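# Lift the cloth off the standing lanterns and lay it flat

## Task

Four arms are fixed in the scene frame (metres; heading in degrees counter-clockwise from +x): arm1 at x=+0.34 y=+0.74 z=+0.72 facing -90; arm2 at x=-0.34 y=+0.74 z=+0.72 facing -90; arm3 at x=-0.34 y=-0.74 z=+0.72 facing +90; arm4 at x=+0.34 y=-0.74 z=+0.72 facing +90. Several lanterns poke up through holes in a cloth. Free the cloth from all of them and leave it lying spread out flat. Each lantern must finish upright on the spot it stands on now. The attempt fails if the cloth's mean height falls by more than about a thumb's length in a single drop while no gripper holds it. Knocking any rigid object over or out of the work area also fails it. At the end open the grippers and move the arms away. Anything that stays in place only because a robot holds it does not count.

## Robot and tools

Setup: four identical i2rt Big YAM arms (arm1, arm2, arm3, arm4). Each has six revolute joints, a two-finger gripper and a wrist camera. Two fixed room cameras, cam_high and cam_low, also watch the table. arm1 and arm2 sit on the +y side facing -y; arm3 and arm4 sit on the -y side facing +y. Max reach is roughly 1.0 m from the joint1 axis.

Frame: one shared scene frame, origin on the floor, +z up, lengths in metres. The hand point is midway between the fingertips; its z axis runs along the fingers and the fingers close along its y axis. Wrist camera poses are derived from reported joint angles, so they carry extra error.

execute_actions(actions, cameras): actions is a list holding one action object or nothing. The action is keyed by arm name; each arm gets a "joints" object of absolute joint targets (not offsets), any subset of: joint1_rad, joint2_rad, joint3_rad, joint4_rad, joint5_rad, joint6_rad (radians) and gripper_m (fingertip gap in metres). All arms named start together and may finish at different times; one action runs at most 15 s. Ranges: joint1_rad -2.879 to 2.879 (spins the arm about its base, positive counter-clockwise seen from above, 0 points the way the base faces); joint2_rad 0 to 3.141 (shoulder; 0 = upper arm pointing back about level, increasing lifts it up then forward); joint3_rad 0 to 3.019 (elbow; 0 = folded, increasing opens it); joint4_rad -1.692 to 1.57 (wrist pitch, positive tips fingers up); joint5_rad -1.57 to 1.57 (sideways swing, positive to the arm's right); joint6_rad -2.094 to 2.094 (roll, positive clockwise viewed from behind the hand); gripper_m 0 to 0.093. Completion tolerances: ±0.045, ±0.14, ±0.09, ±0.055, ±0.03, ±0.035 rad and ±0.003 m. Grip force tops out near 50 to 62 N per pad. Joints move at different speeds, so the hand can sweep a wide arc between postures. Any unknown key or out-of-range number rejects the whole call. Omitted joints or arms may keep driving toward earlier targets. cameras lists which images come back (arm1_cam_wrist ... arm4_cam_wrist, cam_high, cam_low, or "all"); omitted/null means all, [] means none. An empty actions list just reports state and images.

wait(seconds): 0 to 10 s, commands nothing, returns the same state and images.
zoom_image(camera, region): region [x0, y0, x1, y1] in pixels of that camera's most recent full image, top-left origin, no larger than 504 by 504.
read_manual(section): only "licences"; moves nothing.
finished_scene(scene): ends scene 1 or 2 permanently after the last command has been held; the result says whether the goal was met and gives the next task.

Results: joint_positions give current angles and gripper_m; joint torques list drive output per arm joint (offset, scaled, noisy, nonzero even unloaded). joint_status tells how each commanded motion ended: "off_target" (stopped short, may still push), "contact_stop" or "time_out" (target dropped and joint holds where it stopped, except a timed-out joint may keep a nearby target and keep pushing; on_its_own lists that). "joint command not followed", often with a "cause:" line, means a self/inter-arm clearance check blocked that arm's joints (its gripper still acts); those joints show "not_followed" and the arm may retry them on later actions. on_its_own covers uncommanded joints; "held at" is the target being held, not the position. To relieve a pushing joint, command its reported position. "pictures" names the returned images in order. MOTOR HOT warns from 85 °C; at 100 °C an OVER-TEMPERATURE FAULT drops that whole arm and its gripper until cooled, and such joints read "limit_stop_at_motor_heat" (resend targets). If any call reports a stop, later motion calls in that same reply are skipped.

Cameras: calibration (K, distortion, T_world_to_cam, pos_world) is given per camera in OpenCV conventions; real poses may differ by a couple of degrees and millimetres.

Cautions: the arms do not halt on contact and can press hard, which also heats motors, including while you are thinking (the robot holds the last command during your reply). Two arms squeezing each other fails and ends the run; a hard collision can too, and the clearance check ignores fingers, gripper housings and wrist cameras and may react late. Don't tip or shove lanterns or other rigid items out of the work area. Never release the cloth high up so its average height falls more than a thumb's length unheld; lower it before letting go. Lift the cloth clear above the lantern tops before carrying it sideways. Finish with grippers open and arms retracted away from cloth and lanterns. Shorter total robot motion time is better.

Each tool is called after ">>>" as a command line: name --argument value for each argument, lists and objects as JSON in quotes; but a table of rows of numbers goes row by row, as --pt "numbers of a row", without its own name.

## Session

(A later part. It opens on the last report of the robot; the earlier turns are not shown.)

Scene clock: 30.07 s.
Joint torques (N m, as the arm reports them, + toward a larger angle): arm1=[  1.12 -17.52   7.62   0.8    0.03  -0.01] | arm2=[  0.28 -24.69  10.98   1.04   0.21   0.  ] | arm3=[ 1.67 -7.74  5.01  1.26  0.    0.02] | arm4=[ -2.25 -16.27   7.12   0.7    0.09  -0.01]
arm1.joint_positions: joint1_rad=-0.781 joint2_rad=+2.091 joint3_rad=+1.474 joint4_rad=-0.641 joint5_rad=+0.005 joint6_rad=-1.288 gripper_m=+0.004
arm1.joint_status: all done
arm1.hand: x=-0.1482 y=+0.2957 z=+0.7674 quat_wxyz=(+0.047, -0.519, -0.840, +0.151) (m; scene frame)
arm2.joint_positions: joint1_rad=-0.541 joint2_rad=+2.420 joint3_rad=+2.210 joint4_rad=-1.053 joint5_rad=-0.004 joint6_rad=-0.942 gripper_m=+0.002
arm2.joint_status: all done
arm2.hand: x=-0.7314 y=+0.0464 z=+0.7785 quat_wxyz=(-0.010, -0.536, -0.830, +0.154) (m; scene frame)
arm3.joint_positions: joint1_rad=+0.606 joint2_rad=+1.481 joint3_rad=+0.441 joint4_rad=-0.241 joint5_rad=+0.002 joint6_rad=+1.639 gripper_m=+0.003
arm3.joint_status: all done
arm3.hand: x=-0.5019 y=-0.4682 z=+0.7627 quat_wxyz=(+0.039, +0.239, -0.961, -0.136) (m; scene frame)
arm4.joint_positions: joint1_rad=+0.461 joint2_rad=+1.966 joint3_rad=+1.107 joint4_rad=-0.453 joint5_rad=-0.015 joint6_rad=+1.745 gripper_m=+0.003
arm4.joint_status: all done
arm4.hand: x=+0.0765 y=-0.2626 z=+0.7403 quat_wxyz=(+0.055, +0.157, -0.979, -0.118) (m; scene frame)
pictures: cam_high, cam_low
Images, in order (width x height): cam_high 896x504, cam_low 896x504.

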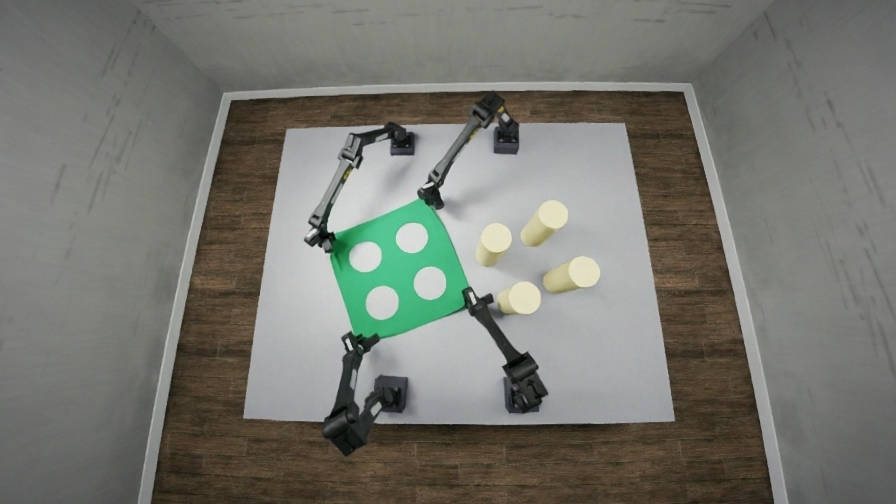

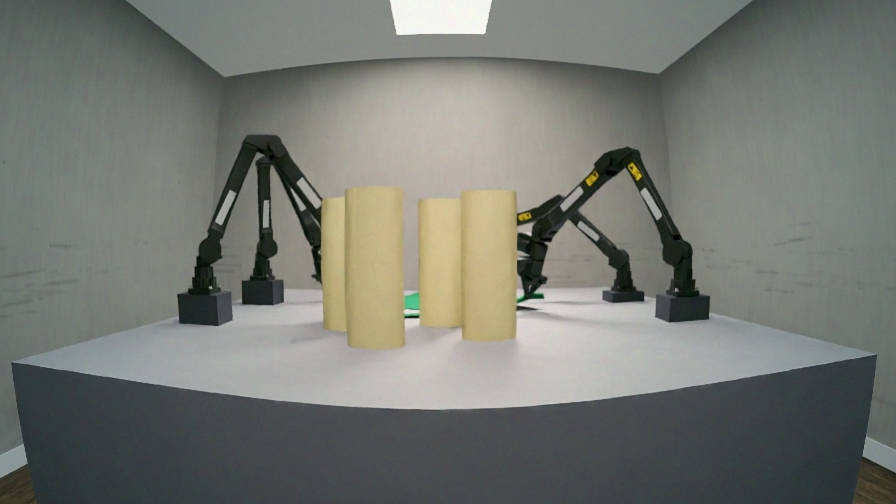

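>>> execute_actions --actions '[{"arm1":{"joints":{"joint2_rad":2.15}},"arm2":{"joints":{"joint1_rad":-0.565,"joint2_rad":2.47}},"arm3":{"joints":{"joint2_rad":1.53}}}]' --cameras '[]'

>>> execute_actions --actions '[{"arm1":{"joints":{"gripper_m":0.09}},"arm2":{"joints":{"gripper_m":0.09}},"arm3":{"joints":{"gripper_m":0.09}},"arm4":{"joints":{"gripper_m":0.09}}}]' --cameras '[]'

>>> execute_actions --actions '[{"arm1":{"joints":{"joint2_rad":1.5}},"arm2":{"joints":{"joint2_rad":1.9}},"arm3":{"joints":{"joint2_rad":0.8}},"arm4":{"joints":{"joint2_rad":1.4}}}]'

Scene clock: 31.03 s.
Joint torques (N m, as the arm reports them, + toward a larger angle): arm1=[  0.87 -17.93   7.43   0.78   0.04  -0.01] | arm2=[ -1.06 -25.85  10.7    0.97   0.21   0.  ] | arm3=[ 1.74 -7.61  4.64  1.19  0.01  0.03] | arm4=[ -2.24 -16.18   7.14   0.71   0.09  -0.01]
arm1.joint_positions: joint1_rad=-0.781 joint2_rad=+2.130 joint3_rad=+1.474 joint4_rad=-0.641 joint5_rad=+0.005 joint6_rad=-1.288 gripper_m=+0.004
arm1.joint_status: all done
arm1.hand: x=-0.1433 y=+0.3003 z=+0.7426 quat_wxyz=(+0.042, -0.521, -0.842, +0.132) (m; scene frame)
arm2.joint_positions: joint1_rad=-0.545 joint2_rad=+2.462 joint3_rad=+2.210 joint4_rad=-1.053 joint5_rad=-0.004 joint6_rad=-0.942 gripper_m=+0.002
arm2.joint_status: all done
arm2.hand: x=-0.7311 y=+0.0524 z=+0.7460 quat_wxyz=(-0.009, -0.539, -0.831, +0.133) (m; scene frame)
arm3.joint_positions: joint1_rad=+0.606 joint2_rad=+1.518 joint3_rad=+0.441 joint4_rad=-0.239 joint5_rad=+0.002 joint6_rad=+1.639 gripper_m=+0.003
arm3.joint_status: all done
arm3.hand: x=-0.4986 y=-0.4738 z=+0.7521 quat_wxyz=(+0.034, +0.239, -0.963, -0.119) (m; scene frame)
arm4.joint_positions: joint1_rad=+0.461 joint2_rad=+1.966 joint3_rad=+1.107 joint4_rad=-0.453 joint5_rad=-0.015 joint6_rad=+1.745 gripper_m=+0.003
arm4.joint_status: not commanded
arm4.hand: x=+0.0765 y=-0.2626 z=+0.7403 quat_wxyz=(+0.055, +0.157, -0.979, -0.118) (m; scene frame)
pictures: none
No camera images: the call's "cameras" was empty. Leave "cameras" out to get every camera's image.

Scene clock: 31.73 s.
Joint torques (N m, as the arm reports them, + toward a larger angle): arm1=[  1.16 -17.96   7.39   0.82   0.03  -0.02] | arm2=[ -0.3  -25.11  10.81   0.85   0.08  -0.01] | arm3=[ 1.58 -7.68  4.75  1.09  0.01  0.05] | arm4=[ -2.24 -16.27   7.17   0.7    0.09  -0.01]
arm1.joint_positions: joint1_rad=-0.781 joint2_rad=+2.130 joint3_rad=+1.474 joint4_rad=-0.641 joint5_rad=+0.005 joint6_rad=-1.288 gripper_m=+0.090
arm1.joint_status: all done
arm1.hand: x=-0.1433 y=+0.3003 z=+0.7426 quat_wxyz=(+0.042, -0.521, -0.842, +0.132) (m; scene frame)
arm2.joint_positions: joint1_rad=-0.559 joint2_rad=+2.455 joint3_rad=+2.210 joint4_rad=-1.049 joint5_rad=+0.001 joint6_rad=-0.942 gripper_m=+0.090
arm2.joint_status: all done
arm2.hand: x=-0.7423 y=+0.0569 z=+0.7516 quat_wxyz=(-0.006, -0.545, -0.827, +0.139) (m; scene frame)
arm3.joint_positions: joint1_rad=+0.606 joint2_rad=+1.518 joint3_rad=+0.441 joint4_rad=-0.239 joint5_rad=+0.002 joint6_rad=+1.639 gripper_m=+0.090
arm3.joint_status: all done
arm3.hand: x=-0.4986 y=-0.4738 z=+0.7521 quat_wxyz=(+0.034, +0.239, -0.963, -0.119) (m; scene frame)
arm4.joint_positions: joint1_rad=+0.461 joint2_rad=+1.966 joint3_rad=+1.107 joint4_rad=-0.453 joint5_rad=-0.015 joint6_rad=+1.745 gripper_m=+0.090
arm4.joint_status: all done
arm4.hand: x=+0.0765 y=-0.2626 z=+0.7403 quat_wxyz=(+0.055, +0.157, -0.979, -0.118) (m; scene frame)
pictures: none
No camera images: the call's "cameras" was empty. Leave "cameras" out to get every camera's image.

Scene clock: 33.83 s.
Joint torques (N m, as the arm reports them, + toward a larger angle): arm1=[  0.88 -12.81  10.03   1.69   0.07   0.02] | arm2=[  0.2  -21.17  12.75   1.63   0.08   0.04] | arm3=[ 1.6  -4.03  9.23  2.25 -0.02 -0.02] | arm4=[-2.33 -9.83 10.34  1.43  0.06 -0.05]
arm1.joint_positions: joint1_rad=-0.781 joint2_rad=+1.501 joint3_rad=+1.472 joint4_rad=-0.641 joint5_rad=+0.005 joint6_rad=-1.288 gripper_m=+0.090
arm1.joint_status: all done
arm1.hand: x=-0.1321 y=+0.3078 z=+1.1459 quat_wxyz=(+0.122, -0.473, -0.765, +0.420) (m; scene frame)
arm2.joint_positions: joint1_rad=-0.559 joint2_rad=+1.903 joint3_rad=+2.197 joint4_rad=-1.049 joint5_rad=+0.001 joint6_rad=-0.942 gripper_m=+0.090
arm2.joint_status: all done
arm2.hand: x=-0.7206 y=+0.0931 z=+1.1710 quat_wxyz=(-0.018, -0.505, -0.766, +0.397) (m; scene frame)
arm3.joint_positions: joint1_rad=+0.606 joint2_rad=+0.806 joint3_rad=+0.441 joint4_rad=-0.239 joint5_rad=+0.002 joint6_rad=+1.639 gripper_m=+0.090
arm3.joint_status: all done
arm3.hand: x=-0.5297 y=-0.4265 z=+0.9886 quat_wxyz=(+0.138, +0.215, -0.860, -0.441) (m; scene frame)
arm4.joint_positions: joint1_rad=+0.461 joint2_rad=+1.394 joint3_rad=+1.107 joint4_rad=-0.453 joint5_rad=-0.015 joint6_rad=+1.745 gripper_m=+0.090
arm4.joint_status: all done
arm4.hand: x=+0.0672 y=-0.2371 z=+1.0542 quat_wxyz=(+0.144, +0.145, -0.903, -0.378) (m; scene frame)
pictures: arm1_cam_wrist, arm2_cam_wrist, arm3_cam_wrist, arm4_cam_wrist, cam_high, cam_low
camera_calibration (this result's frames):
arm1_cam_wrist: T_world_to_cam=[[-0.621361, -0.201973, 0.757046, -0.89111], [-0.0786109, 0.9774, 0.19624, -0.535008], [-0.779571, 0.0624235, -0.623195, 0.716515], [0, 0, 0, 1]] pos_world=[-0.0371834, 0.298209, 1.22613]
arm2_cam_wrist: T_world_to_cam=[[-0.798586, -0.170919, 0.577102, -1.23631], [-0.171313, 0.98372, 0.0542856, -0.275266], [-0.576985, -0.0555134, -0.814866, 0.670539], [0, 0, 0, 1]] pos_world=[-0.647564, 0.0967, 1.27482]
arm3_cam_wrist: T_world_to_cam=[[0.247783, -0.521217, -0.816662, 0.714209], [-0.451023, -0.808091, 0.378902, -0.952894], [-0.857428, 0.274448, -0.435312, 0.216286], [0, 0, 0, 1]] pos_world=[-0.421296, -0.457127, 1.03847]
arm4_cam_wrist: T_world_to_cam=[[0.148311, -0.668266, -0.728988, 0.603618], [-0.526886, -0.677204, 0.513601, -0.659124], [-0.836896, 0.307921, -0.452537, 0.72925], [0, 0, 0, 1]] pos_world=[0.1735, -0.267535, 1.10857]
Images, in order (width x height): arm1_cam_wrist 616x616, arm2_cam_wrist 616x616, arm3_cam_wrist 616x616, arm4_cam_wrist 616x616, cam_high 896x504, cam_low 896x504.

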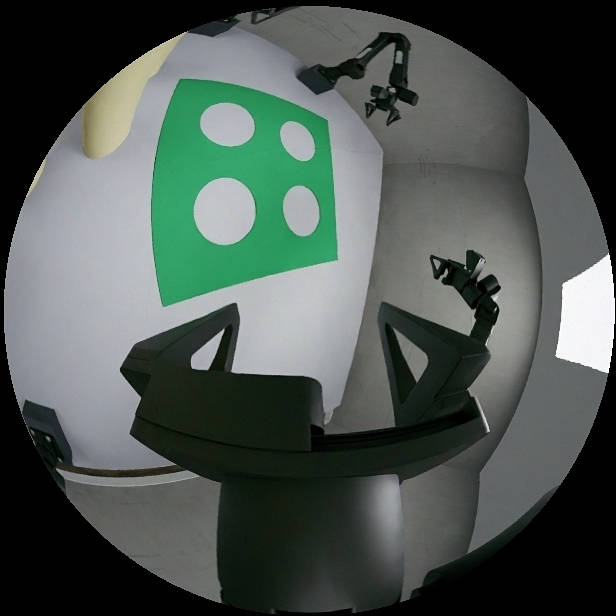

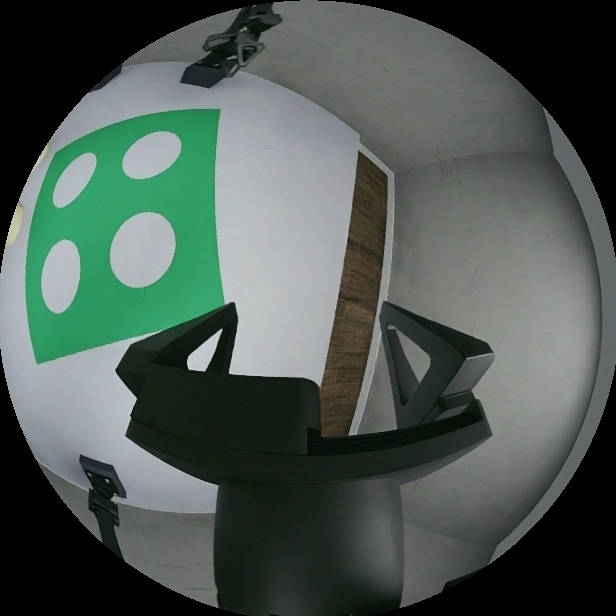

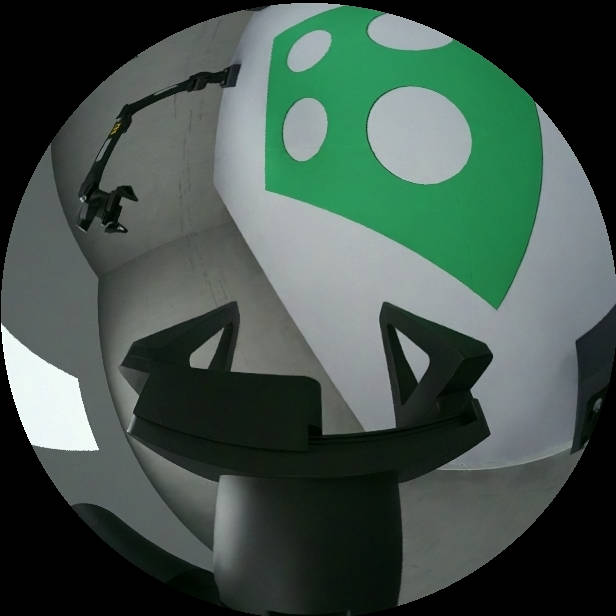

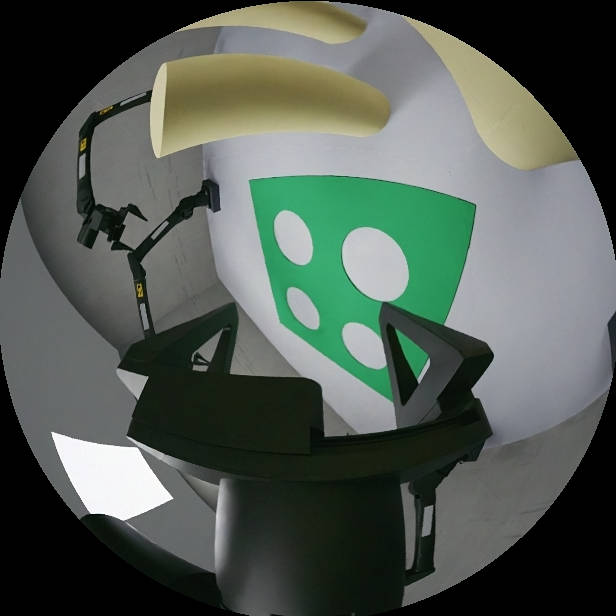

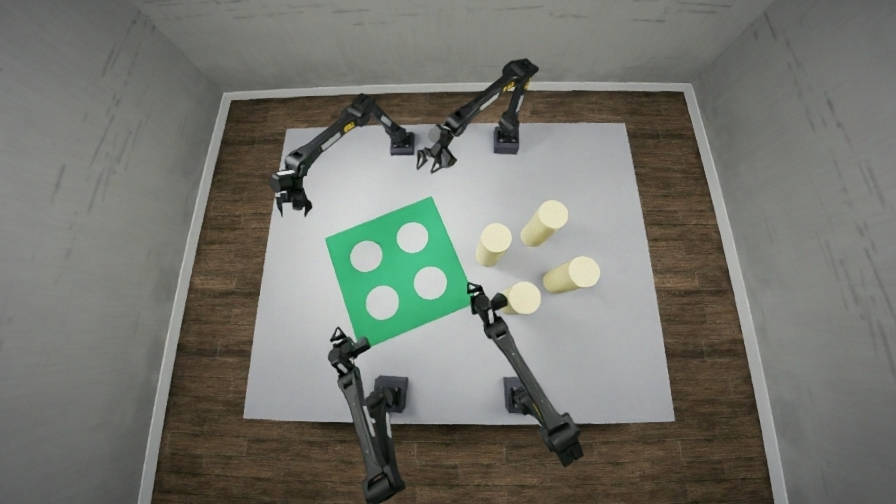

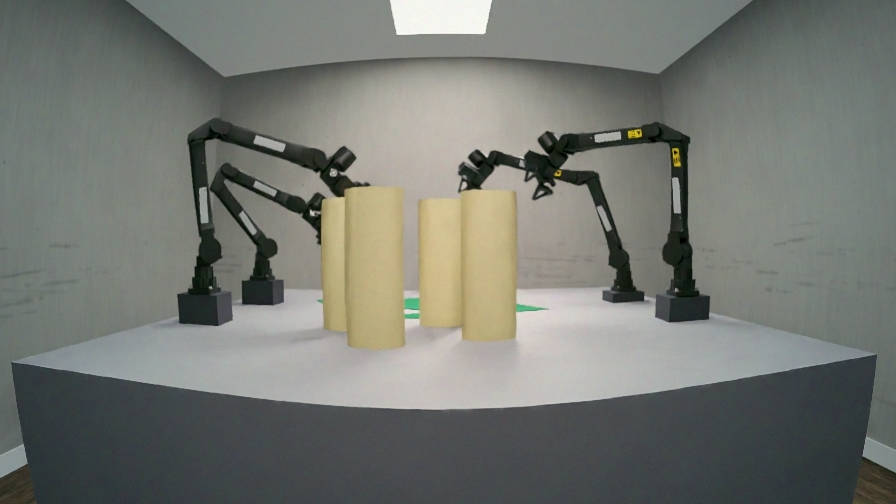

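>>> finished_scene --scene 1

The scene is finished: the task was done.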